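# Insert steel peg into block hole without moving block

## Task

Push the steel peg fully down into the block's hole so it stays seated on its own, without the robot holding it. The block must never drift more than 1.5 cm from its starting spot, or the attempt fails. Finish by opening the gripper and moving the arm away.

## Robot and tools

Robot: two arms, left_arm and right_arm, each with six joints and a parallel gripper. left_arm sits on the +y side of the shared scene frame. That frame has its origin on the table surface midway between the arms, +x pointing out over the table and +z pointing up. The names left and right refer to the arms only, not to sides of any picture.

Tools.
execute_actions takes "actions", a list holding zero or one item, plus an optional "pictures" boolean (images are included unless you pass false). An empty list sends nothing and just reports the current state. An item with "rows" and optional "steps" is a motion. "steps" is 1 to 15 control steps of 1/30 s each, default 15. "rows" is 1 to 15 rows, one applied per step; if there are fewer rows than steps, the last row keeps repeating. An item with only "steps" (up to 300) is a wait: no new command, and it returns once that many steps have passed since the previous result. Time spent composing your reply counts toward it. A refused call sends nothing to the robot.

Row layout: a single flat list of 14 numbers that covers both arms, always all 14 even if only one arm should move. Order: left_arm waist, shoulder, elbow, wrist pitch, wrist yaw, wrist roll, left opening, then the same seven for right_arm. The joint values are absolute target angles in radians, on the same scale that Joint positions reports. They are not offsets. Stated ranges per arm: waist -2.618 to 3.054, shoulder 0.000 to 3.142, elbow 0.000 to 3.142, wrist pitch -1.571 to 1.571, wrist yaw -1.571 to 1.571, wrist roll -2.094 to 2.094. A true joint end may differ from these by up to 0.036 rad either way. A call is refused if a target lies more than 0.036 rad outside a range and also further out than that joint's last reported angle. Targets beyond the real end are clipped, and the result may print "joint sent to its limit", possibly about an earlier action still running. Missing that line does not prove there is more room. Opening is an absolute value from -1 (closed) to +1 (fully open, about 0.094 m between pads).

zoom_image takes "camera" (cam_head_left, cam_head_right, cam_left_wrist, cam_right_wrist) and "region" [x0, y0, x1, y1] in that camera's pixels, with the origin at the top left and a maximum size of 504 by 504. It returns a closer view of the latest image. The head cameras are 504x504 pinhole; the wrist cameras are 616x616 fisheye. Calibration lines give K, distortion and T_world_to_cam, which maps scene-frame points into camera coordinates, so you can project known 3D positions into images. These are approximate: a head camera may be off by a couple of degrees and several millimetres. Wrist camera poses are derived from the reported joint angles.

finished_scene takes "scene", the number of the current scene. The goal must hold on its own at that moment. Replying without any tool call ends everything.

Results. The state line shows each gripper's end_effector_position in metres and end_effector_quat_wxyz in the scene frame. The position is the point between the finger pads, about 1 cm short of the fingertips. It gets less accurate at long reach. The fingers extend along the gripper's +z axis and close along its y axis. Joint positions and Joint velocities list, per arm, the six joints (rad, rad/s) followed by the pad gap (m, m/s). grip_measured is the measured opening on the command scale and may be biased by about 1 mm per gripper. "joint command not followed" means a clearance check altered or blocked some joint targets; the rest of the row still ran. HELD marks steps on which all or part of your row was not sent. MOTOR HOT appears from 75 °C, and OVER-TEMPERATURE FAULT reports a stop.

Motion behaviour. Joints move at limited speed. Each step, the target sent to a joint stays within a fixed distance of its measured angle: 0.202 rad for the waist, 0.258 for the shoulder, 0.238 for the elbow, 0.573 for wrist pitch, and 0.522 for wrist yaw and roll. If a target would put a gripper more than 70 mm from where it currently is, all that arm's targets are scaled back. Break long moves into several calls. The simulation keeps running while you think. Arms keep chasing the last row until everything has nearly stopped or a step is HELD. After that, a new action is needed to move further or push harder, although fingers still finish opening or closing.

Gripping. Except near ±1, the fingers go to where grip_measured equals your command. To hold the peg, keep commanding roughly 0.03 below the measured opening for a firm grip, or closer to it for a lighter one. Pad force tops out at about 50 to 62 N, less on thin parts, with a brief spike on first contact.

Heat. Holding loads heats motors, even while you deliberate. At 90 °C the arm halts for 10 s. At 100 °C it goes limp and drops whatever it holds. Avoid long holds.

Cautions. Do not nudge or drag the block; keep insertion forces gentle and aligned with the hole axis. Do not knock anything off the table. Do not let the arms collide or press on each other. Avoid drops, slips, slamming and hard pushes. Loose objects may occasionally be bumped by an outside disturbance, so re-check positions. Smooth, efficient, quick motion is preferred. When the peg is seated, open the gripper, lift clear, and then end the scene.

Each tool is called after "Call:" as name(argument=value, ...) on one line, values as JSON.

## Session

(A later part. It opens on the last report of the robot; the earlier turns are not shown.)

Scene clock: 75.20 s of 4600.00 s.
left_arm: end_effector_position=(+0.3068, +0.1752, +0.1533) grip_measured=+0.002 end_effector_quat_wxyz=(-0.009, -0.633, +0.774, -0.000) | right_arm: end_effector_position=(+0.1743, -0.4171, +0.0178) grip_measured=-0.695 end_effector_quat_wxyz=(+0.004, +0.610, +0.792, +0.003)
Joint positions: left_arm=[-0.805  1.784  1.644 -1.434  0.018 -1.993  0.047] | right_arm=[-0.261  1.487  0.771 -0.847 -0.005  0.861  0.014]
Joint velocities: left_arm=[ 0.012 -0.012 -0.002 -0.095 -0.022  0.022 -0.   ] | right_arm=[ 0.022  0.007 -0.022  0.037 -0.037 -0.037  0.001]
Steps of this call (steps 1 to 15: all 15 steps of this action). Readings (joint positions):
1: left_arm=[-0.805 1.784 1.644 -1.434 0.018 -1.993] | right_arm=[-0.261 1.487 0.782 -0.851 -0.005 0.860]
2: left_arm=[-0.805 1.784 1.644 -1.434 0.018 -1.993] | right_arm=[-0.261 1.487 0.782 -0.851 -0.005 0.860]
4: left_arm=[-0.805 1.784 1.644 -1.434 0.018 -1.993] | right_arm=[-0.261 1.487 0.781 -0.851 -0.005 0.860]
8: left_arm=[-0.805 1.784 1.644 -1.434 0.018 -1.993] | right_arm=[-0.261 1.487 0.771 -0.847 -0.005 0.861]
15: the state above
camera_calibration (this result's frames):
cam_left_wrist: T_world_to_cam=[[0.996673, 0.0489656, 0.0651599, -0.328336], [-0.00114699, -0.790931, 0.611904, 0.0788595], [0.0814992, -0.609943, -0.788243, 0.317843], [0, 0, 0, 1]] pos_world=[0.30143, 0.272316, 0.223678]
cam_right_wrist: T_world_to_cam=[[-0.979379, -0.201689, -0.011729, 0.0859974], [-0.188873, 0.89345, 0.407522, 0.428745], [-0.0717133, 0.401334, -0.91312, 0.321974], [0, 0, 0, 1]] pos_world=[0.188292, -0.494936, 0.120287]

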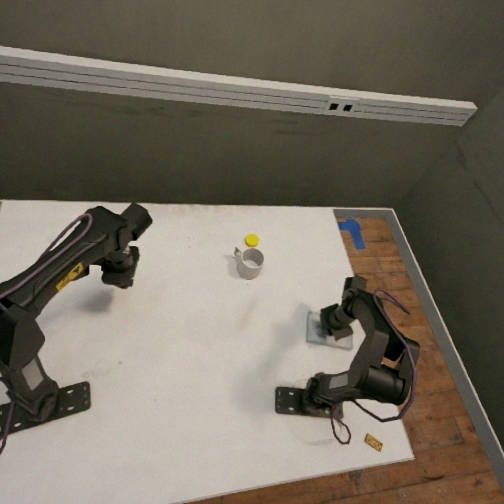

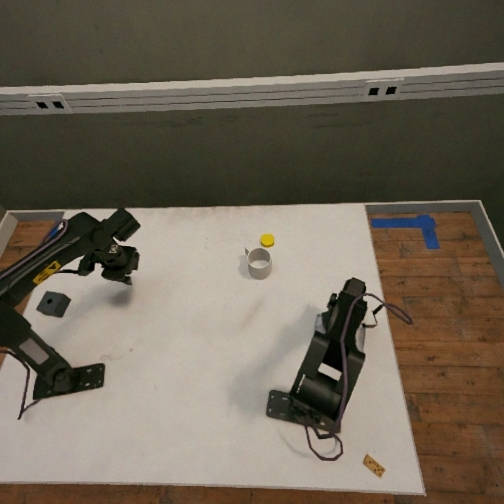

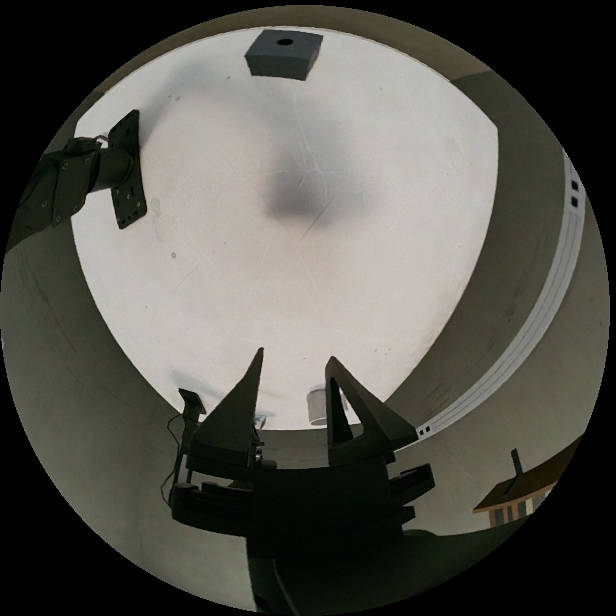

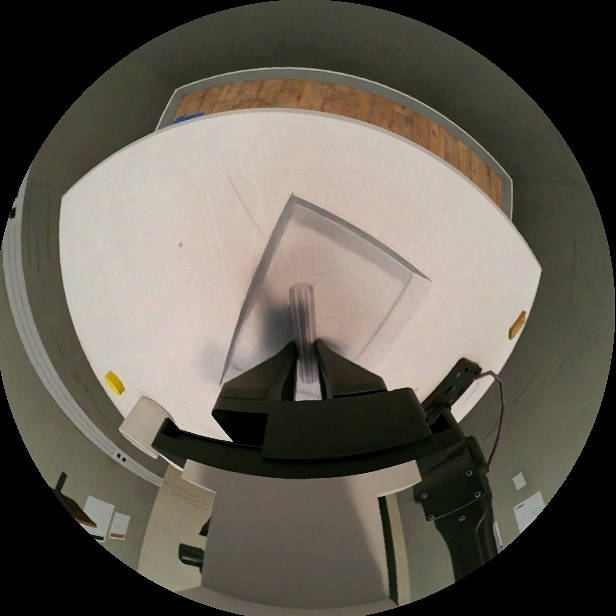

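Call:
execute_actions(actions=[{"rows":[[-0.79,1.77,1.65,-1.45,0,-2.0,0,-0.261,1.487,0.79,-0.86,0,0.86,-0.725],[-0.77,1.75,1.64,-1.45,0,-2.0,0,-0.261,1.48,0.81,-0.89,0,0.86,-0.725],[-0.75,1.73,1.62,-1.46,0,-2.0,0,-0.261,1.47,0.83,-0.92,0,0.86,-0.725],[-0.73,1.71,1.61,-1.46,0,-2.0,0,-0.261,1.46,0.85,-0.95,0,0.86,-0.725],[-0.71,1.69,1.59,-1.47,0,-2.0,0,-0.261,1.45,0.87,-0.98,0,0.86,-0.725],[-0.69,1.67,1.58,-1.47,0,-2.0,0,-0.261,1.44,0.895,-1.01,0,0.86,-0.725],[-0.67,1.65,1.56,-1.48,0,-2.0,0,-0.261,1.43,0.92,-1.04,0,0.86,-0.725],[-0.65,1.63,1.55,-1.48,0,-2.0,0,-0.261,1.42,0.945,-1.07,0,0.86,-0.725],[-0.63,1.61,1.53,-1.49,0,-2.0,0,-0.261,1.42,0.97,-1.09,0,0.86,-0.725],[-0.61,1.59,1.51,-1.49,0,-2.0,0,-0.24,1.42,0.995,-1.10,0,0.8,-0.725],[-0.6,1.57,1.49,-1.5,0,-2.03,0,-0.21,1.42,1.02,-1.10,0,0.75,-0.725],[-0.6,1.555,1.47,-1.505,-0.01,-2.06,0,-0.17,1.42,1.04,-1.10,0,0.7,-0.725],[-0.6,1.555,1.47,-1.505,-0.01,-2.06,0,-0.13,1.42,1.06,-1.10,0,0.65,-0.725],[-0.6,1.555,1.47,-1.505,-0.01,-2.06,0,-0.08,1.42,1.06,-1.10,0,0.6,-0.725],[-0.6,1.555,1.47,-1.505,-0.01,-2.06,0,-0.03,1.42,1.06,-1.10,0,0.55,-0.725]],"steps":15}], pictures=false)

Call:
execute_actions(actions=[{"rows":[[-0.6,1.555,1.47,-1.505,-0.01,-2.06,0,0.03,1.42,1.06,-1.10,0,0.5,-0.725],[-0.6,1.555,1.47,-1.505,-0.01,-2.06,0,0.09,1.42,1.06,-1.10,0,0.45,-0.725],[-0.6,1.555,1.47,-1.505,-0.01,-2.06,0,0.15,1.42,1.06,-1.10,0,0.4,-0.725],[-0.6,1.555,1.47,-1.505,-0.01,-2.06,0,0.21,1.42,1.06,-1.10,0,0.35,-0.725],[-0.6,1.555,1.47,-1.505,-0.01,-2.06,0,0.27,1.42,1.06,-1.10,0,0.3,-0.725],[-0.6,1.555,1.47,-1.505,-0.01,-2.06,0,0.33,1.42,1.06,-1.10,0,0.25,-0.725],[-0.6,1.555,1.47,-1.505,-0.01,-2.06,0,0.39,1.42,1.06,-1.10,0,0.2,-0.725],[-0.6,1.555,1.47,-1.505,-0.01,-2.06,0,0.45,1.42,1.06,-1.10,0,0.15,-0.725],[-0.6,1.555,1.47,-1.505,-0.01,-2.06,0,0.51,1.42,1.06,-1.10,0,0.1,-0.725],[-0.6,1.555,1.47,-1.505,-0.01,-2.06,0,0.57,1.42,1.06,-1.10,0,0.05,-0.725],[-0.6,1.555,1.47,-1.505,-0.01,-2.06,0,0.63,1.42,1.06,-1.10,0,-0.01,-0.725],[-0.6,1.555,1.47,-1.505,-0.01,-2.06,0,0.69,1.42,1.06,-1.10,0,-0.01,-0.725],[-0.6,1.555,1.47,-1.505,-0.01,-2.06,0,0.75,1.42,1.06,-1.05,0,-0.01,-0.725],[-0.6,1.555,1.47,-1.505,-0.01,-2.06,0,0.81,1.42,1.06,-1.0,0,-0.01,-0.725],[-0.6,1.555,1.47,-1.505,-0.01,-2.06,0,0.87,1.42,1.06,-0.95,0,-0.01,-0.725]],"steps":15}], pictures=false)

Call:
execute_actions(actions=[{"rows":[[-0.6,1.555,1.47,-1.505,-0.01,-2.06,0,0.93,1.42,1.06,-0.87,0,-0.01,-0.725],[-0.6,1.555,1.47,-1.505,-0.01,-2.06,0,0.99,1.42,1.06,-0.79,0,-0.01,-0.725],[-0.6,1.555,1.47,-1.505,-0.01,-2.06,0,1.05,1.42,1.06,-0.71,0,-0.01,-0.725],[-0.6,1.555,1.47,-1.505,-0.01,-2.06,0,1.10,1.42,1.06,-0.63,0,-0.01,-0.725],[-0.6,1.555,1.47,-1.505,-0.01,-2.06,0,1.15,1.42,1.06,-0.55,0,-0.01,-0.725],[-0.6,1.555,1.47,-1.505,-0.01,-2.06,0,1.19,1.42,1.05,-0.47,0,-0.01,-0.725],[-0.6,1.555,1.47,-1.505,-0.01,-2.06,0,1.23,1.43,1.04,-0.39,0,-0.01,-0.725],[-0.6,1.555,1.47,-1.505,-0.01,-2.06,0,1.26,1.44,1.03,-0.31,0,-0.01,-0.725],[-0.6,1.555,1.47,-1.505,-0.01,-2.06,0,1.28,1.46,1.02,-0.23,0,-0.01,-0.725],[-0.6,1.555,1.47,-1.505,-0.01,-2.06,0,1.30,1.48,1.01,-0.15,0,-0.01,-0.725],[-0.6,1.555,1.47,-1.505,-0.01,-2.06,0,1.312,1.50,1.0,-0.07,0,-0.01,-0.725],[-0.6,1.555,1.47,-1.505,-0.01,-2.06,0,1.312,1.52,0.99,0.01,0,-0.01,-0.725],[-0.6,1.555,1.47,-1.505,-0.01,-2.06,0,1.312,1.54,0.98,0.09,0,-0.01,-0.725],[-0.6,1.555,1.47,-1.505,-0.01,-2.06,0,1.312,1.56,0.97,0.17,0,-0.01,-0.725],[-0.6,1.555,1.47,-1.505,-0.01,-2.06,0,1.312,1.58,0.96,0.25,0,-0.01,-0.725]],"steps":15}], pictures=false)

Call:
execute_actions(actions=[{"rows":[[-0.6,1.555,1.47,-1.505,-0.01,-2.06,0,1.312,1.61,0.95,0.35,0,-0.01,-0.725],[-0.6,1.555,1.47,-1.505,-0.01,-2.06,0,1.312,1.64,0.94,0.45,0,-0.01,-0.725],[-0.6,1.555,1.47,-1.505,-0.01,-2.06,0,1.312,1.67,0.93,0.55,0,-0.01,-0.725],[-0.6,1.555,1.47,-1.505,-0.01,-2.06,0,1.312,1.70,0.92,0.65,0,-0.01,-0.725],[-0.6,1.555,1.47,-1.505,-0.01,-2.06,0,1.312,1.73,0.91,0.75,0,-0.01,-0.725],[-0.6,1.555,1.47,-1.505,-0.01,-2.06,0,1.312,1.76,0.90,0.83,0,-0.01,-0.725],[-0.6,1.555,1.47,-1.505,-0.01,-2.06,0,1.312,1.79,0.89,0.91,0,-0.01,-0.725],[-0.6,1.555,1.47,-1.505,-0.01,-2.06,0,1.312,1.82,0.88,0.98,0,-0.01,-0.725],[-0.6,1.555,1.47,-1.505,-0.01,-2.06,0,1.312,1.85,0.87,1.04,0,-0.01,-0.725],[-0.6,1.555,1.47,-1.505,-0.01,-2.06,0,1.312,1.88,0.86,1.10,0,-0.01,-0.725],[-0.6,1.555,1.47,-1.505,-0.01,-2.06,0,1.312,1.91,0.85,1.15,0,-0.01,-0.725],[-0.6,1.555,1.47,-1.505,-0.01,-2.06,0,1.312,1.94,0.84,1.20,0,-0.01,-0.725],[-0.6,1.555,1.47,-1.505,-0.01,-2.06,0,1.312,1.97,0.83,1.24,0,-0.01,-0.725],[-0.6,1.555,1.47,-1.505,-0.01,-2.06,0,1.312,2.0,0.82,1.28,0,-0.01,-0.725],[-0.6,1.555,1.47,-1.505,-0.01,-2.06,0,1.312,2.03,0.81,1.31,0,-0.01,-0.725]],"steps":15}], pictures=false)

Call:
execute_actions(actions=[{"rows":[[-0.6,1.555,1.47,-1.505,-0.01,-2.06,0,1.312,2.06,0.80,1.34,0,-0.01,-0.725],[-0.6,1.555,1.47,-1.505,-0.01,-2.06,0,1.312,2.09,0.79,1.36,0,-0.01,-0.725],[-0.6,1.555,1.47,-1.505,-0.01,-2.06,0,1.312,2.115,0.78,1.38,0,-0.01,-0.725],[-0.6,1.555,1.47,-1.505,-0.01,-2.06,0,1.312,2.14,0.77,1.40,0,-0.01,-0.725],[-0.6,1.555,1.47,-1.505,-0.01,-2.06,0,1.312,2.16,0.77,1.415,0,-0.01,-0.725],[-0.6,1.555,1.47,-1.505,-0.01,-2.06,0,1.312,2.18,0.77,1.43,0,-0.01,-0.725],[-0.6,1.555,1.47,-1.505,-0.01,-2.06,0,1.312,2.195,0.77,1.435,0,-0.01,-0.725],[-0.6,1.555,1.47,-1.505,-0.01,-2.06,0,1.312,2.205,0.77,1.435,0,-0.01,-0.725]],"steps":15}], pictures=false)

Call:
execute_actions(actions=[{"steps":15}])

Scene clock: 110.27 s of 4600.00 s.
left_arm: end_effector_position=(+0.2926, +0.2565, +0.1775) grip_measured=+0.002 end_effector_quat_wxyz=(+0.002, -0.722, +0.692, -0.012) | right_arm: end_effector_position=(+0.2194, -0.4044, +0.0909) grip_measured=-0.704 end_effector_quat_wxyz=(+0.056, +0.497, +0.866, +0.007)
Joint positions: left_arm=[-0.6    1.564  1.496 -1.479  0.004 -2.03   0.047] | right_arm=[-0.133  1.436  1.027 -1.049  0.007  0.718  0.014]
Joint velocities: left_arm=[-0.017 -0.081 -0.1   -0.154  0.022 -0.227  0.001] | right_arm=[ 1.355 -0.046  0.344 -0.007  0.051 -1.106 -0.001]
Steps of this call (steps 1 to 15: the robot went on to your last target; steps 16 to 90: nothing new was sent; then 31.57 s passed at rest; steps 91 to 105: all 15 steps of this action). Readings (joint positions):
91: left_arm=[-0.804 1.784 1.644 -1.434 0.018 -1.993] | right_arm=[-0.261 1.487 0.771 -0.847 -0.005 0.861]
92: left_arm=[-0.802 1.783 1.644 -1.434 0.018 -1.993] | right_arm=[-0.261 1.487 0.772 -0.848 -0.005 0.861]
94: left_arm=[-0.782 1.769 1.637 -1.433 0.018 -1.993] | right_arm=[-0.261 1.487 0.784 -0.873 -0.005 0.861]
98: left_arm=[-0.695 1.691 1.588 -1.438 0.017 -1.993] | right_arm=[-0.261 1.469 0.858 -0.962 -0.005 0.861]
105: the state above

Scene clock: 110.77 s of 4600.00 s.
left_arm: end_effector_position=(+0.2900, +0.2576, +0.1758) grip_measured=+0.002 end_effector_quat_wxyz=(+0.000, -0.729, +0.684, -0.007) | right_arm: end_effector_position=(+0.1947, -0.1767, +0.0944) grip_measured=-0.704 end_effector_quat_wxyz=(+0.061, -0.239, +0.969, +0.021)
Joint positions: left_arm=[-0.6    1.563  1.489 -1.484  0.004 -2.052  0.047] | right_arm=[ 0.762  1.435  1.038 -1.045 -0.001  0.087  0.014]
Joint velocities: left_arm=[-0.022  0.002 -0.007 -0.022 -0.037 -0.051  0.001] | right_arm=[ 1.687 -0.002 -0.007  0.549  0.022 -0.637 -0.   ]
Steps of this call (steps 1 to 15: all 15 steps of this action). Readings (joint positions):
1: left_arm=[-0.600 1.563 1.494 -1.483 0.004 -2.035] | right_arm=[-0.082 1.435 1.035 -1.049 0.008 0.679]
2: left_arm=[-0.600 1.563 1.493 -1.483 0.004 -2.038] | right_arm=[-0.026 1.435 1.038 -1.049 0.008 0.637]
4: left_arm=[-0.600 1.563 1.489 -1.483 0.004 -2.044] | right_arm=[0.097 1.435 1.038 -1.053 0.006 0.549]
8: left_arm=[-0.600 1.563 1.489 -1.484 0.004 -2.049] | right_arm=[0.343 1.435 1.038 -1.063 0.000 0.362]
15: the state above

Scene clock: 111.27 s of 4600.00 s.
left_arm: end_effector_position=(+0.2900, +0.2576, +0.1758) grip_measured=+0.002 end_effector_quat_wxyz=(+0.000, -0.729, +0.684, -0.007) | right_arm: end_effector_position=(+0.1660, +0.0914, +0.1712) grip_measured=-0.704 end_effector_quat_wxyz=(+0.389, -0.474, +0.749, +0.251)
Joint positions: left_arm=[-0.6    1.563  1.489 -1.484  0.004 -2.053  0.047] | right_arm=[ 1.316  1.529  1.01  -0.088 -0.01   0.002  0.014]
Joint velocities: left_arm=[-0.017 -0.012 -0.012 -0.007 -0.037 -0.081  0.   ] | right_arm=[ 0.002  0.618 -0.339  2.337  0.051 -0.007 -0.001]
Steps of this call (steps 1 to 15: all 15 steps of this action). Readings (joint positions):
1: left_arm=[-0.600 1.563 1.489 -1.484 0.004 -2.052] | right_arm=[0.821 1.435 1.038 -1.020 -0.000 0.070]
2: left_arm=[-0.600 1.563 1.489 -1.484 0.004 -2.052] | right_arm=[0.881 1.435 1.038 -0.984 0.000 0.055]
4: left_arm=[-0.600 1.563 1.489 -1.484 0.004 -2.053] | right_arm=[0.995 1.435 1.038 -0.889 0.001 0.036]
8: left_arm=[-0.600 1.563 1.489 -1.484 0.004 -2.053] | right_arm=[1.179 1.435 1.038 -0.653 -0.001 0.017]
15: the state above

Scene clock: 111.77 s of 4600.00 s.
left_arm: end_effector_position=(+0.2900, +0.2576, +0.1758) grip_measured=+0.002 end_effector_quat_wxyz=(+0.000, -0.729, +0.684, -0.007) | right_arm: end_effector_position=(+0.1996, +0.1600, +0.1550) grip_measured=-0.704 end_effector_quat_wxyz=(+0.582, -0.388, +0.611, +0.370)
Joint positions: left_arm=[-0.6    1.563  1.489 -1.484  0.004 -2.053  0.047] | right_arm=[ 1.316  1.972  0.851  1.071 -0.006 -0.     0.014]
Joint velocities: left_arm=[ 0.002 -0.007 -0.007  0.007  0.007 -0.037 -0.   ] | right_arm=[-0.012  0.794 -0.256  1.575  0.007  0.007  0.001]
Steps of this call (steps 1 to 15: all 15 steps of this action). Readings (joint positions):
1: left_arm=[-0.600 1.563 1.489 -1.484 0.004 -2.053] | right_arm=[1.316 1.553 0.998 -0.007 -0.009 0.002]
2: left_arm=[-0.600 1.563 1.489 -1.484 0.004 -2.053] | right_arm=[1.316 1.579 0.985 0.076 -0.008 0.001]
4: left_arm=[-0.600 1.563 1.489 -1.484 0.004 -2.053] | right_arm=[1.316 1.640 0.961 0.251 -0.007 0.001]
8: left_arm=[-0.600 1.563 1.489 -1.484 0.004 -2.053] | right_arm=[1.316 1.770 0.917 0.599 -0.006 0.000]
15: the state above

Scene clock: 112.27 s of 4600.00 s.
left_arm: end_effector_position=(+0.2900, +0.2576, +0.1758) grip_measured=+0.002 end_effector_quat_wxyz=(+0.000, -0.729, +0.684, -0.007) | right_arm: end_effector_position=(+0.1941, +0.1485, +0.0799) grip_measured=-0.704 end_effector_quat_wxyz=(+0.579, -0.390, +0.614, +0.368)
Joint positions: left_arm=[-0.6    1.563  1.489 -1.484  0.004 -2.053  0.047] | right_arm=[ 1.316  2.217  0.78   1.377 -0.006 -0.     0.014]
Joint velocities: left_arm=[-0.012  0.012  0.027 -0.007  0.007 -0.037 -0.   ] | right_arm=[-0.017 -0.002 -0.007  0.286 -0.066  0.022 -0.   ]
Steps of this call (steps 1 to 15: all 15 steps of this action). Readings (joint positions):
1: left_arm=[-0.600 1.563 1.489 -1.484 0.004 -2.053] | right_arm=[1.316 2.000 0.842 1.121 -0.006 -0.000]
2: left_arm=[-0.600 1.563 1.489 -1.484 0.004 -2.053] | right_arm=[1.316 2.030 0.833 1.165 -0.006 -0.000]
4: left_arm=[-0.600 1.563 1.489 -1.484 0.004 -2.053] | right_arm=[1.316 2.087 0.813 1.238 -0.006 -0.000]
8: left_arm=[-0.600 1.563 1.489 -1.484 0.004 -2.053] | right_arm=[1.316 2.185 0.786 1.322 -0.006 -0.000]
15: the state above

Scene clock: 112.77 s of 4600.00 s.
left_arm: end_effector_position=(+0.2900, +0.2576, +0.1758) grip_measured=+0.002 end_effector_quat_wxyz=(+0.000, -0.729, +0.684, -0.007) | right_arm: end_effector_position=(+0.1942, +0.1488, +0.0863) grip_measured=-0.704 end_effector_quat_wxyz=(+0.587, -0.385, +0.607, +0.373)
Joint positions: left_arm=[-0.6    1.563  1.489 -1.484  0.004 -2.053  0.047] | right_arm=[ 1.316  2.217  0.78   1.403 -0.006 -0.     0.014]
Joint velocities: left_arm=[-0.002  0.002  0.017  0.007 -0.022 -0.066  0.001] | right_arm=[ 0.007  0.017 -0.007  0.051  0.081  0.037  0.001]
Steps of this call (steps 1 to 15: the robot went on to your last target). Readings (joint positions):
1: left_arm=[-0.600 1.563 1.489 -1.484 0.004 -2.053] | right_arm=[1.316 2.217 0.780 1.384 -0.006 -0.000]
2: left_arm=[-0.600 1.563 1.489 -1.484 0.004 -2.053] | right_arm=[1.316 2.217 0.780 1.388 -0.006 -0.000]
4: left_arm=[-0.600 1.563 1.489 -1.484 0.004 -2.053] | right_arm=[1.316 2.217 0.780 1.395 -0.006 -0.000]
8: left_arm=[-0.600 1.563 1.489 -1.484 0.004 -2.053] | right_arm=[1.316 2.217 0.780 1.401 -0.006 -0.000]
15: the state above
camera_calibration (this result's frames):
cam_left_wrist: T_world_to_cam=[[0.947648, 0.307641, 0.0855592, -0.373102], [0.193964, -0.767431, 0.611087, 0.0677572], [0.253657, -0.5625, -0.786926, 0.324782], [0, 0, 0, 1]] pos_world=[0.258044, 0.349471, 0.246096]
cam_right_wrist: T_world_to_cam=[[0.903785, -0.424499, -0.0545316, -0.108406], [-0.230956, -0.376467, -0.89718, 0.208678], [0.360323, 0.823452, -0.438286, -0.02884], [0, 0, 0, 1]] pos_world=[0.156563, 0.0562906, 0.16867]

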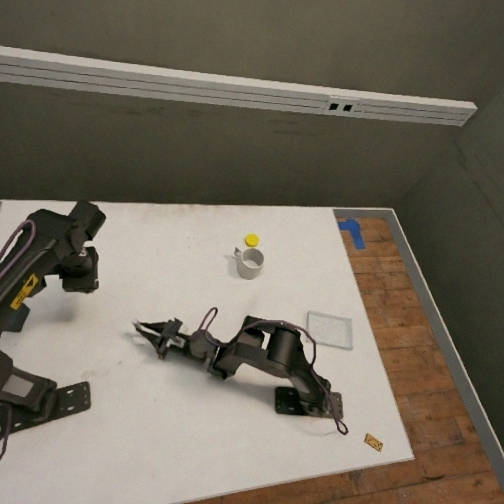

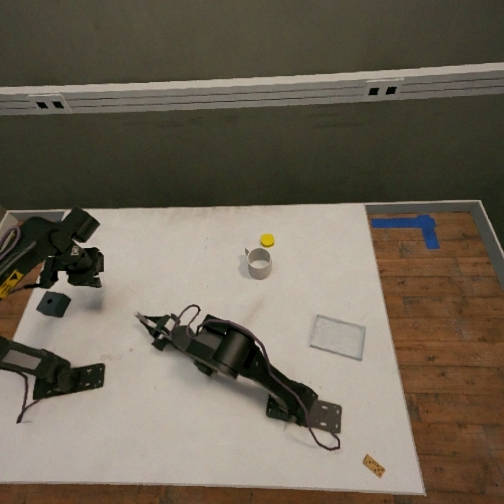

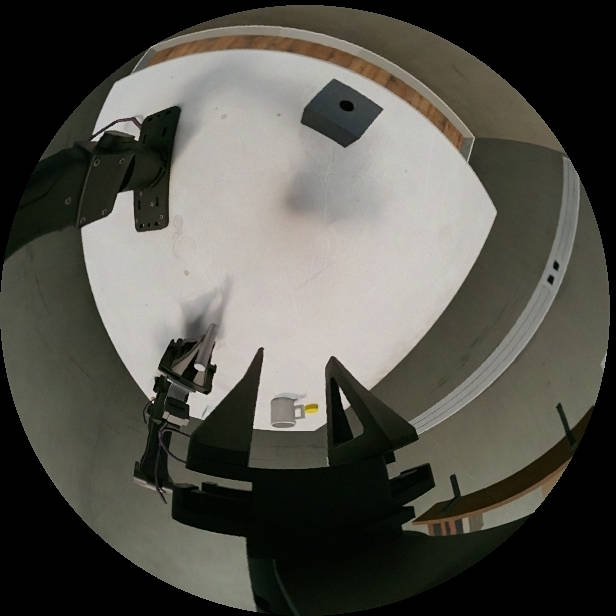

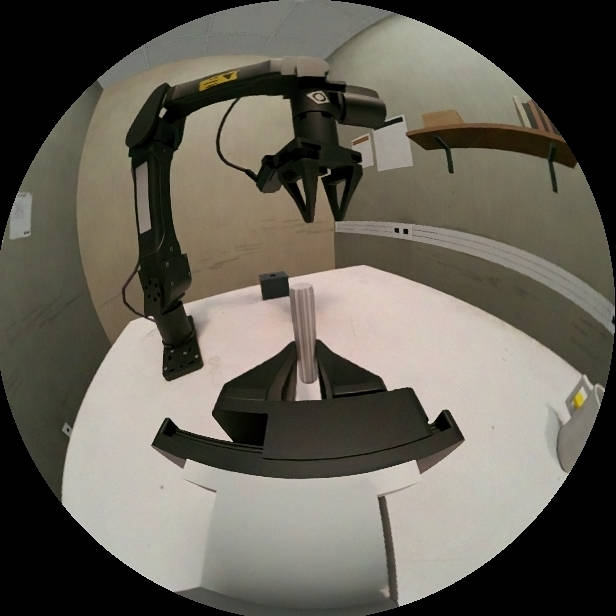

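Call:
execute_actions(actions=[{"rows":[[-0.63,1.555,1.47,-1.52,-0.01,-2.08,0,1.312,2.205,0.77,1.45,0,-0.01,-0.735],[-0.67,1.555,1.47,-1.52,-0.01,-2.08,0,1.312,2.205,0.77,1.46,0,-0.01,-0.735],[-0.72,1.555,1.47,-1.52,-0.01,-2.08,0,1.312,2.205,0.77,1.474,0,-0.01,-0.735],[-0.77,1.555,1.47,-1.52,-0.01,-2.08,0,1.312,2.205,0.77,1.474,0,-0.01,-0.735],[-0.82,1.555,1.47,-1.52,-0.01,-2.08,0,1.312,2.205,0.77,1.474,0,-0.01,-0.735],[-0.87,1.555,1.47,-1.52,-0.01,-2.08,0,1.312,2.205,0.77,1.474,0,-0.01,-0.735],[-0.92,1.555,1.47,-1.52,-0.01,-2.08,0,1.312,2.205,0.77,1.474,0,-0.01,-0.735],[-0.97,1.555,1.47,-1.52,-0.01,-2.08,0,1.312,2.205,0.77,1.474,0,-0.01,-0.735],[-1.01,1.555,1.47,-1.52,-0.01,-2.08,0,1.312,2.205,0.77,1.474,0,-0.01,-0.735],[-1.05,1.555,1.47,-1.52,-0.01,-2.08,0,1.312,2.205,0.77,1.474,0,-0.01,-0.735],[-1.08,1.555,1.47,-1.52,-0.01,-2.08,0,1.312,2.205,0.77,1.474,0,-0.01,-0.735],[-1.105,1.555,1.47,-1.52,-0.01,-2.08,0,1.312,2.205,0.77,1.474,0,-0.01,-0.735],[-1.125,1.555,1.47,-1.52,-0.01,-2.08,0,1.312,2.205,0.77,1.474,0,-0.01,-0.735],[-1.136,1.555,1.47,-1.52,-0.01,-2.08,0,1.312,2.205,0.77,1.474,0,-0.01,-0.735]],"steps":15}], pictures=false)

Call:
execute_actions(actions=[{"steps":20}])

Call:
zoom_image(camera="cam_left_wrist", region=[220, 260, 380, 420])

Scene clock: 122.00 s of 4600.00 s.
left_arm: end_effector_position=(+0.2017, +0.1502, +0.1758) grip_measured=+0.002 end_effector_quat_wxyz=(-0.000, -0.535, +0.845, -0.003) | right_arm: end_effector_position=(+0.1943, +0.1489, +0.0959) grip_measured=-0.704 end_effector_quat_wxyz=(+0.599, -0.378, +0.595, +0.380)
Joint positions: left_arm=[-1.125  1.563  1.489 -1.489  0.001 -2.072  0.047] | right_arm=[ 1.316  2.217  0.78   1.442 -0.006 -0.     0.014]
Joint velocities: left_arm=[-0.359 -0.002  0.007  0.022  0.051  0.037 -0.001] | right_arm=[-0.027  0.022 -0.012 -0.051 -0.007 -0.095  0.   ]
Steps of this call (steps 1 to 15: the robot went on to your last target; steps 16 to 90: nothing new was sent; then 5.73 s passed at rest; steps 91 to 105: all 15 steps of this action). Readings (joint positions):
91: left_arm=[-0.602 1.563 1.489 -1.484 0.004 -2.056] | right_arm=[1.316 2.217 0.780 1.405 -0.006 -0.000]
92: left_arm=[-0.612 1.563 1.489 -1.486 0.001 -2.059] | right_arm=[1.316 2.217 0.780 1.408 -0.006 -0.000]
94: left_arm=[-0.668 1.563 1.489 -1.489 -0.006 -2.064] | right_arm=[1.316 2.217 0.780 1.419 -0.006 -0.000]
98: left_arm=[-0.875 1.563 1.489 -1.489 -0.007 -2.069] | right_arm=[1.316 2.217 0.780 1.435 -0.006 -0.000]
105: the state above

Scene clock: 122.67 s of 4600.00 s.
left_arm: end_effector_position=(+0.1988, +0.1493, +0.1758) grip_measured=+0.002 end_effector_quat_wxyz=(-0.001, -0.531, +0.847, -0.002) | right_arm: end_effector_position=(+0.1943, +0.1489, +0.0962) grip_measured=-0.704 end_effector_quat_wxyz=(+0.599, -0.378, +0.595, +0.380)
Joint positions: left_arm=[-1.135  1.563  1.489 -1.493  0.002 -2.073  0.047] | right_arm=[ 1.316  2.217  0.78   1.443 -0.006 -0.     0.014]
Joint velocities: left_arm=[ 0.007  0.012  0.002  0.051  0.081 -0.139 -0.001] | right_arm=[-0.007 -0.002 -0.007 -0.022  0.007  0.037 -0.   ]
Steps of this call (steps 1 to 20: the robot went on to your last target). Readings (joint positions):
1: left_arm=[-1.133 1.563 1.489 -1.490 0.002 -2.072] | right_arm=[1.316 2.217 0.780 1.442 -0.006 -0.000]
2: left_arm=[-1.135 1.563 1.489 -1.491 0.002 -2.072] | right_arm=[1.316 2.217 0.780 1.442 -0.006 -0.000]
4: left_arm=[-1.135 1.563 1.489 -1.492 0.002 -2.072] | right_arm=[1.316 2.217 0.780 1.442 -0.006 -0.000]
8: left_arm=[-1.135 1.563 1.489 -1.493 0.002 -2.073] | right_arm=[1.316 2.217 0.780 1.443 -0.006 -0.000]
20: the state above
camera_calibration (this result's frames):
cam_left_wrist: T_world_to_cam=[[0.976483, -0.200122, 0.0801984, -0.182328], [-0.207262, -0.76897, 0.604754, 0.0834729], [-0.0593546, -0.607154, -0.792364, 0.35685], [0, 0, 0, 1]] pos_world=[0.216522, 0.244363, 0.246896]
cam_right_wrist: T_world_to_cam=[[0.904715, -0.422553, -0.0542224, -0.108369], [-0.215462, -0.344048, -0.913896, 0.211359], [0.367514, 0.838499, -0.40231, -0.0317436], [0, 0, 0, 1]] pos_world=[0.15525, 0.0535429, 0.174513]

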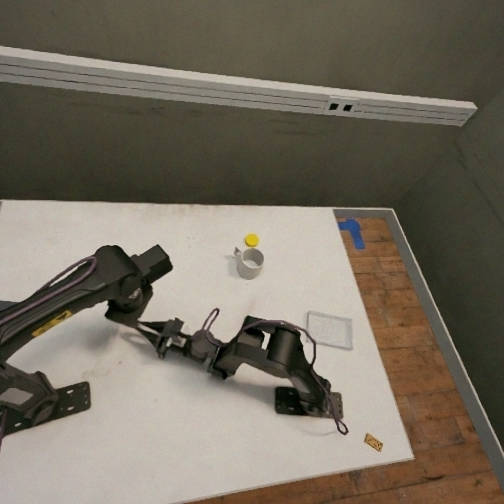

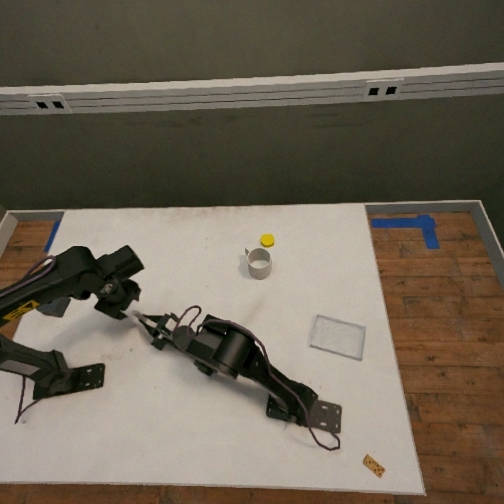

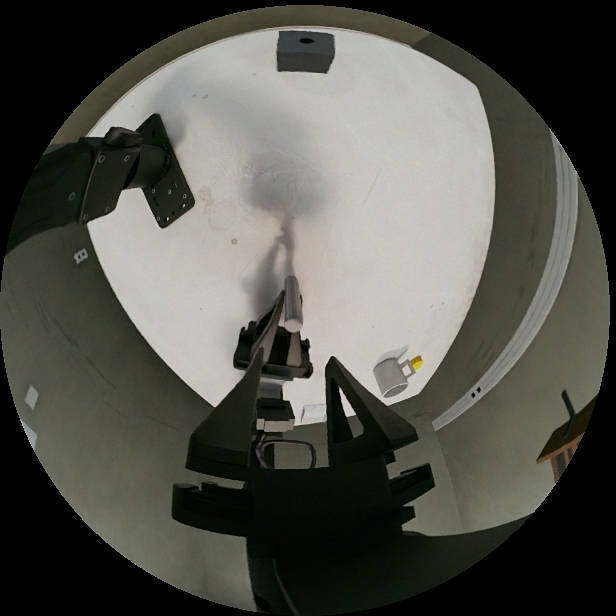

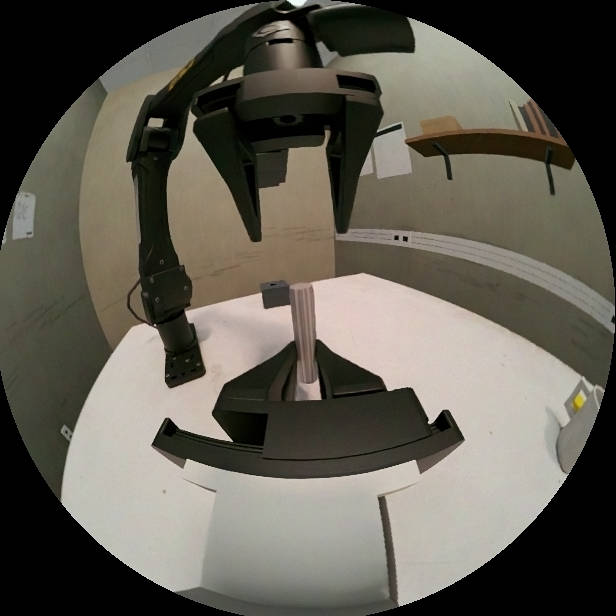

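Region (220, 260, 380, 420) of cam_left_wrist's 616x616 image, scaled by 3.150, with more detail than that image has.

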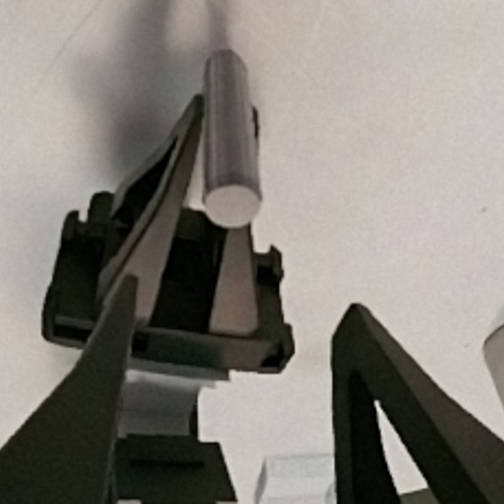

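Call:
execute_actions(actions=[{"rows":[[-1.137,1.553,1.455,-1.465,0,-2.08,-0.2,1.312,2.205,0.77,1.474,0,-0.01,-0.735],[-1.137,1.551,1.435,-1.445,0,-2.08,-0.2,1.312,2.205,0.77,1.474,0,-0.01,-0.735],[-1.137,1.549,1.415,-1.425,0,-2.08,-0.2,1.312,2.205,0.77,1.474,0,-0.01,-0.735],[-1.137,1.547,1.395,-1.405,0,-2.08,-0.2,1.312,2.205,0.77,1.474,0,-0.01,-0.735],[-1.137,1.545,1.375,-1.385,0,-2.08,-0.2,1.312,2.205,0.77,1.474,0,-0.01,-0.735],[-1.137,1.543,1.355,-1.365,0,-2.08,-0.2,1.312,2.205,0.77,1.474,0,-0.01,-0.735],[-1.137,1.541,1.335,-1.345,0,-2.08,-0.2,1.312,2.205,0.77,1.474,0,-0.01,-0.735],[-1.137,1.539,1.315,-1.325,0,-2.08,-0.2,1.312,2.205,0.77,1.474,0,-0.01,-0.735],[-1.137,1.537,1.295,-1.305,0,-2.08,-0.2,1.312,2.205,0.77,1.474,0,-0.01,-0.735],[-1.137,1.535,1.28,-1.29,0,-2.08,-0.2,1.312,2.205,0.77,1.474,0,-0.01,-0.735],[-1.137,1.533,1.265,-1.28,0,-2.08,-0.2,1.312,2.205,0.77,1.474,0,-0.01,-0.735],[-1.137,1.533,1.25,-1.275,0,-2.08,-0.2,1.312,2.205,0.77,1.474,0,-0.01,-0.735],[-1.137,1.533,1.238,-1.27,0,-2.08,-0.2,1.312,2.205,0.77,1.474,0,-0.01,-0.735]],"steps":15}], pictures=false)

Call:
execute_actions(actions=[{"steps":20}])

Call:
zoom_image(camera="cam_left_wrist", region=[220, 270, 380, 430])

Call:
zoom_image(camera="cam_head_right", region=[90, 270, 190, 350])

Scene clock: 131.97 s of 4600.00 s.
left_arm: end_effector_position=(+0.1947, +0.1552, +0.1178) grip_measured=-0.198 end_effector_quat_wxyz=(-0.002, -0.531, +0.847, +0.019) | right_arm: end_effector_position=(+0.1943, +0.1489, +0.0962) grip_measured=-0.704 end_effector_quat_wxyz=(+0.599, -0.378, +0.595, +0.380)
Joint positions: left_arm=[-1.135  1.563  1.258 -1.302  0.002 -2.073  0.038] | right_arm=[ 1.316  2.217  0.78   1.443 -0.006 -0.     0.014]
Joint velocities: left_arm=[ 0.012 -0.012 -0.188  0.183 -0.007 -0.022  0.   ] | right_arm=[ 0.002 -0.007  0.002 -0.081 -0.007 -0.022  0.   ]
Steps of this call (steps 1 to 15: the robot went on to your last target; steps 16 to 90: nothing new was sent; then 5.80 s passed at rest; steps 91 to 105: all 15 steps of this action). Readings (joint positions):
91: left_arm=[-1.135 1.563 1.486 -1.490 0.002 -2.073] | right_arm=[1.316 2.217 0.780 1.443 -0.006 -0.000]
92: left_arm=[-1.135 1.563 1.480 -1.482 0.002 -2.073] | right_arm=[1.316 2.217 0.780 1.443 -0.006 -0.000]
94: left_arm=[-1.135 1.563 1.452 -1.456 0.002 -2.073] | right_arm=[1.316 2.217 0.780 1.443 -0.006 -0.000]
98: left_arm=[-1.135 1.563 1.367 -1.394 0.002 -2.073] | right_arm=[1.316 2.217 0.780 1.443 -0.006 -0.000]
105: the state above

Scene clock: 132.63 s of 4600.00 s.
left_arm: end_effector_position=(+0.1987, +0.1496, +0.1193) grip_measured=-0.198 end_effector_quat_wxyz=(-0.001, -0.531, +0.847, -0.001) | right_arm: end_effector_position=(+0.1943, +0.1489, +0.0962) grip_measured=-0.704 end_effector_quat_wxyz=(+0.599, -0.378, +0.595, +0.380)
Joint positions: left_arm=[-1.135  1.552  1.253 -1.27   0.002 -2.073  0.038] | right_arm=[ 1.316  2.217  0.78   1.443 -0.006 -0.     0.014]
Joint velocities: left_arm=[ 0.002 -0.012 -0.017 -0.037  0.022 -0.051  0.   ] | right_arm=[ 0.002 -0.002 -0.002 -0.051 -0.037 -0.037 -0.001]
Steps of this call (steps 1 to 20: the robot went on to your last target). Readings (joint positions):
1: left_arm=[-1.135 1.563 1.253 -1.298 0.002 -2.073] | right_arm=[1.316 2.217 0.780 1.443 -0.006 -0.000]
2: left_arm=[-1.135 1.563 1.253 -1.293 0.002 -2.073] | right_arm=[1.316 2.217 0.780 1.443 -0.006 -0.000]
4: left_arm=[-1.135 1.561 1.253 -1.284 0.002 -2.073] | right_arm=[1.316 2.217 0.780 1.443 -0.006 -0.000]
8: left_arm=[-1.135 1.553 1.253 -1.275 0.002 -2.073] | right_arm=[1.316 2.217 0.780 1.443 -0.006 -0.000]
20: the state above
camera_calibration (this result's frames):
cam_left_wrist: T_world_to_cam=[[0.976612, -0.199824, 0.0793634, -0.177554], [-0.206568, -0.769613, 0.604174, 0.117826], [-0.0596494, -0.606438, -0.79289, 0.312216], [0, 0, 0, 1]] pos_world=[0.216364, 0.244541, 0.190457]
cam_right_wrist: T_world_to_cam=[[0.904715, -0.422553, -0.0542224, -0.108369], [-0.215462, -0.344048, -0.913896, 0.211359], [0.367514, 0.838499, -0.40231, -0.0317436], [0, 0, 0, 1]] pos_world=[0.15525, 0.0535429, 0.174513]

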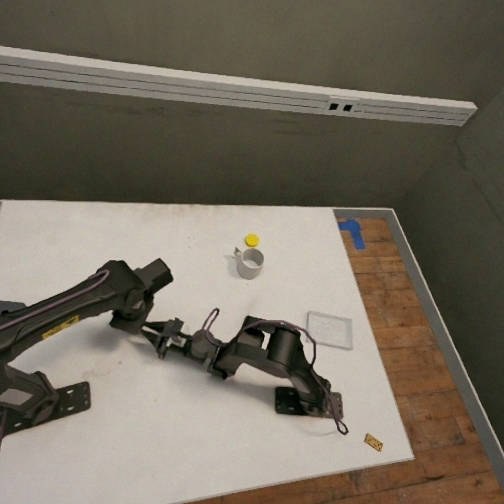

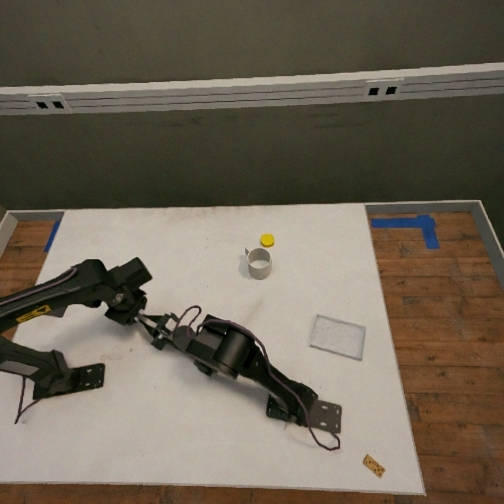

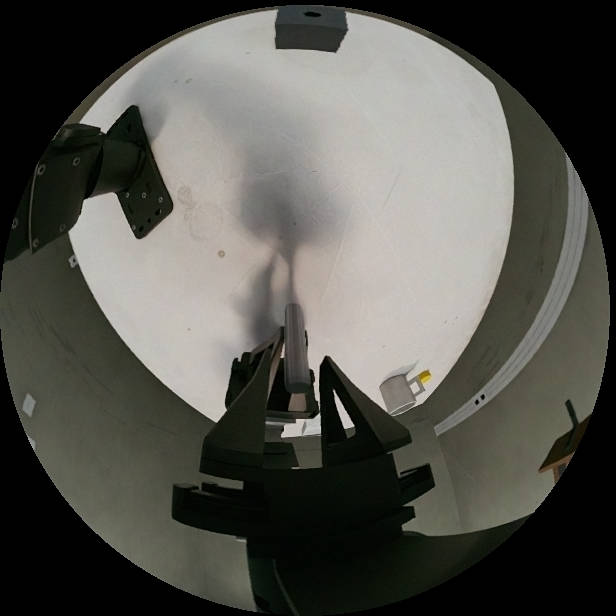

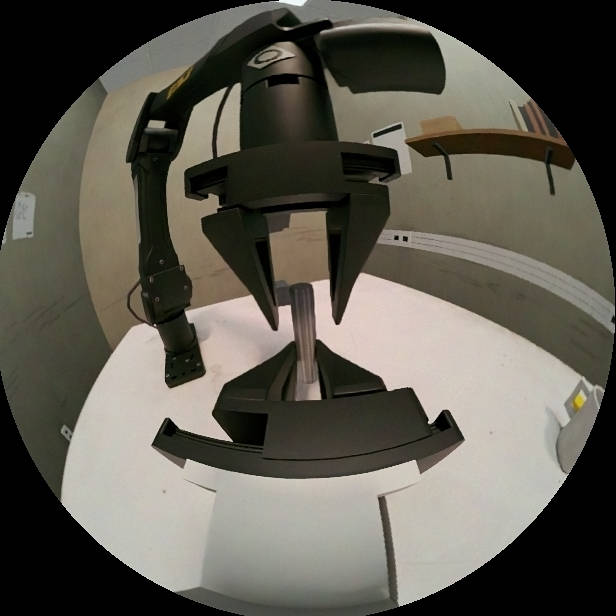

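Region (220, 270, 380, 430) of cam_left_wrist's 616x616 image, scaled by 3.150, with more detail than that image has.

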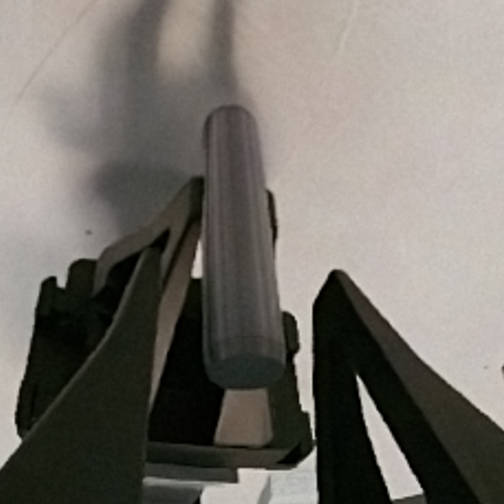

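Region (90, 270, 190, 350) of cam_head_right's 504x504 image, scaled by 5.040, with more detail than that image has; it fills the top 403 rows of this view, and the rest is white.

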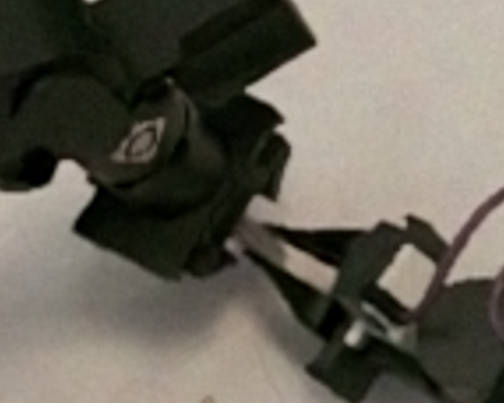

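Call:
execute_actions(actions=[{"rows":[[-1.137,1.54,1.245,-1.272,0,-2.08,-0.3,1.312,2.205,0.77,1.474,0,-0.01,-0.725],[-1.137,1.54,1.245,-1.272,0,-2.08,-0.4,1.312,2.205,0.77,1.474,0,-0.01,-0.725],[-1.137,1.54,1.245,-1.272,0,-2.08,-0.5,1.312,2.205,0.77,1.474,0,-0.01,-0.725],[-1.137,1.54,1.245,-1.272,0,-2.08,-0.56,1.312,2.205,0.77,1.474,0,-0.01,-0.725],[-1.137,1.54,1.245,-1.272,0,-2.08,-0.6,1.312,2.205,0.77,1.474,0,-0.01,-0.725],[-1.137,1.54,1.245,-1.272,0,-2.08,-0.63,1.312,2.205,0.77,1.474,0,-0.01,-0.725],[-1.137,1.54,1.245,-1.272,0,-2.08,-0.65,1.312,2.205,0.77,1.474,0,-0.01,-0.725],[-1.137,1.54,1.245,-1.272,0,-2.08,-0.67,1.312,2.205,0.77,1.474,0,-0.01,-0.725],[-1.137,1.54,1.245,-1.272,0,-2.08,-0.69,1.312,2.205,0.77,1.474,0,-0.01,-0.725],[-1.137,1.54,1.245,-1.272,0,-2.08,-0.71,1.312,2.205,0.77,1.474,0,-0.01,-0.725],[-1.137,1.54,1.245,-1.272,0,-2.08,-0.73,1.312,2.205,0.77,1.474,0,-0.01,-0.725],[-1.137,1.54,1.245,-1.272,0,-2.08,-0.745,1.312,2.205,0.77,1.474,0,-0.01,-0.725]],"steps":15}], pictures=false)

Call:
execute_actions(actions=[{"steps":8}], pictures=false)

Scene clock: 138.93 s of 4600.00 s.
left_arm: end_effector_position=(+0.1985, +0.1494, +0.1193) grip_measured=-0.686 end_effector_quat_wxyz=(-0.001, -0.531, +0.847, -0.001) | right_arm: end_effector_position=(+0.1952, +0.1485, +0.0964) grip_measured=-0.704 end_effector_quat_wxyz=(+0.600, -0.377, +0.596, +0.378)
Joint positions: left_arm=[-1.135  1.552  1.253 -1.269  0.003 -2.074  0.015] | right_arm=[ 1.316  2.217  0.78   1.444 -0.001 -0.002  0.014]
Joint velocities: left_arm=[ 0.022 -0.007 -0.002 -0.022 -0.022 -0.007 -0.001] | right_arm=[-0.022  0.017  0.012  0.051 -0.007 -0.037 -0.001]
Steps of this call (steps 1 to 15: the robot went on to your last target; steps 16 to 90: nothing new was sent; then 2.80 s passed at rest; steps 91 to 105: all 15 steps of this action). Readings (joint positions):
91: left_arm=[-1.135 1.552 1.253 -1.269 0.002 -2.073] | right_arm=[1.316 2.217 0.780 1.443 -0.006 -0.000]
92: left_arm=[-1.135 1.552 1.253 -1.269 0.002 -2.073] | right_arm=[1.316 2.217 0.780 1.443 -0.006 -0.000]
94: left_arm=[-1.135 1.552 1.253 -1.269 0.002 -2.073] | right_arm=[1.316 2.217 0.780 1.443 -0.006 -0.000]
98: left_arm=[-1.135 1.552 1.253 -1.269 0.003 -2.074] | right_arm=[1.316 2.217 0.780 1.443 -0.001 -0.000]
105: the state above

Scene clock: 139.20 s of 4600.00 s.
left_arm: end_effector_position=(+0.1985, +0.1494, +0.1193) grip_measured=-0.686 end_effector_quat_wxyz=(-0.001, -0.531, +0.847, -0.001) | right_arm: end_effector_position=(+0.1952, +0.1485, +0.0964) grip_measured=-0.704 end_effector_quat_wxyz=(+0.600, -0.377, +0.596, +0.378)
Joint positions: left_arm=[-1.135  1.552  1.253 -1.269  0.003 -2.074  0.015] | right_arm=[ 1.316  2.217  0.78   1.444 -0.001 -0.002  0.014]
Joint velocities: left_arm=[-0.002  0.007 -0.002  0.051  0.037  0.037 -0.001] | right_arm=[-0.002 -0.007 -0.002  0.051  0.007 -0.007  0.001]
Steps of this call (steps 1 to 8: the robot went on to your last target). Readings (joint positions):
1: left_arm=[-1.135 1.552 1.253 -1.269 0.003 -2.074] | right_arm=[1.316 2.217 0.780 1.444 -0.001 -0.002]
2: left_arm=[-1.135 1.552 1.253 -1.269 0.003 -2.074] | right_arm=[1.316 2.217 0.780 1.444 -0.001 -0.002]
4: left_arm=[-1.135 1.552 1.253 -1.269 0.003 -2.074] | right_arm=[1.316 2.217 0.780 1.444 -0.001 -0.002]
8: the state above


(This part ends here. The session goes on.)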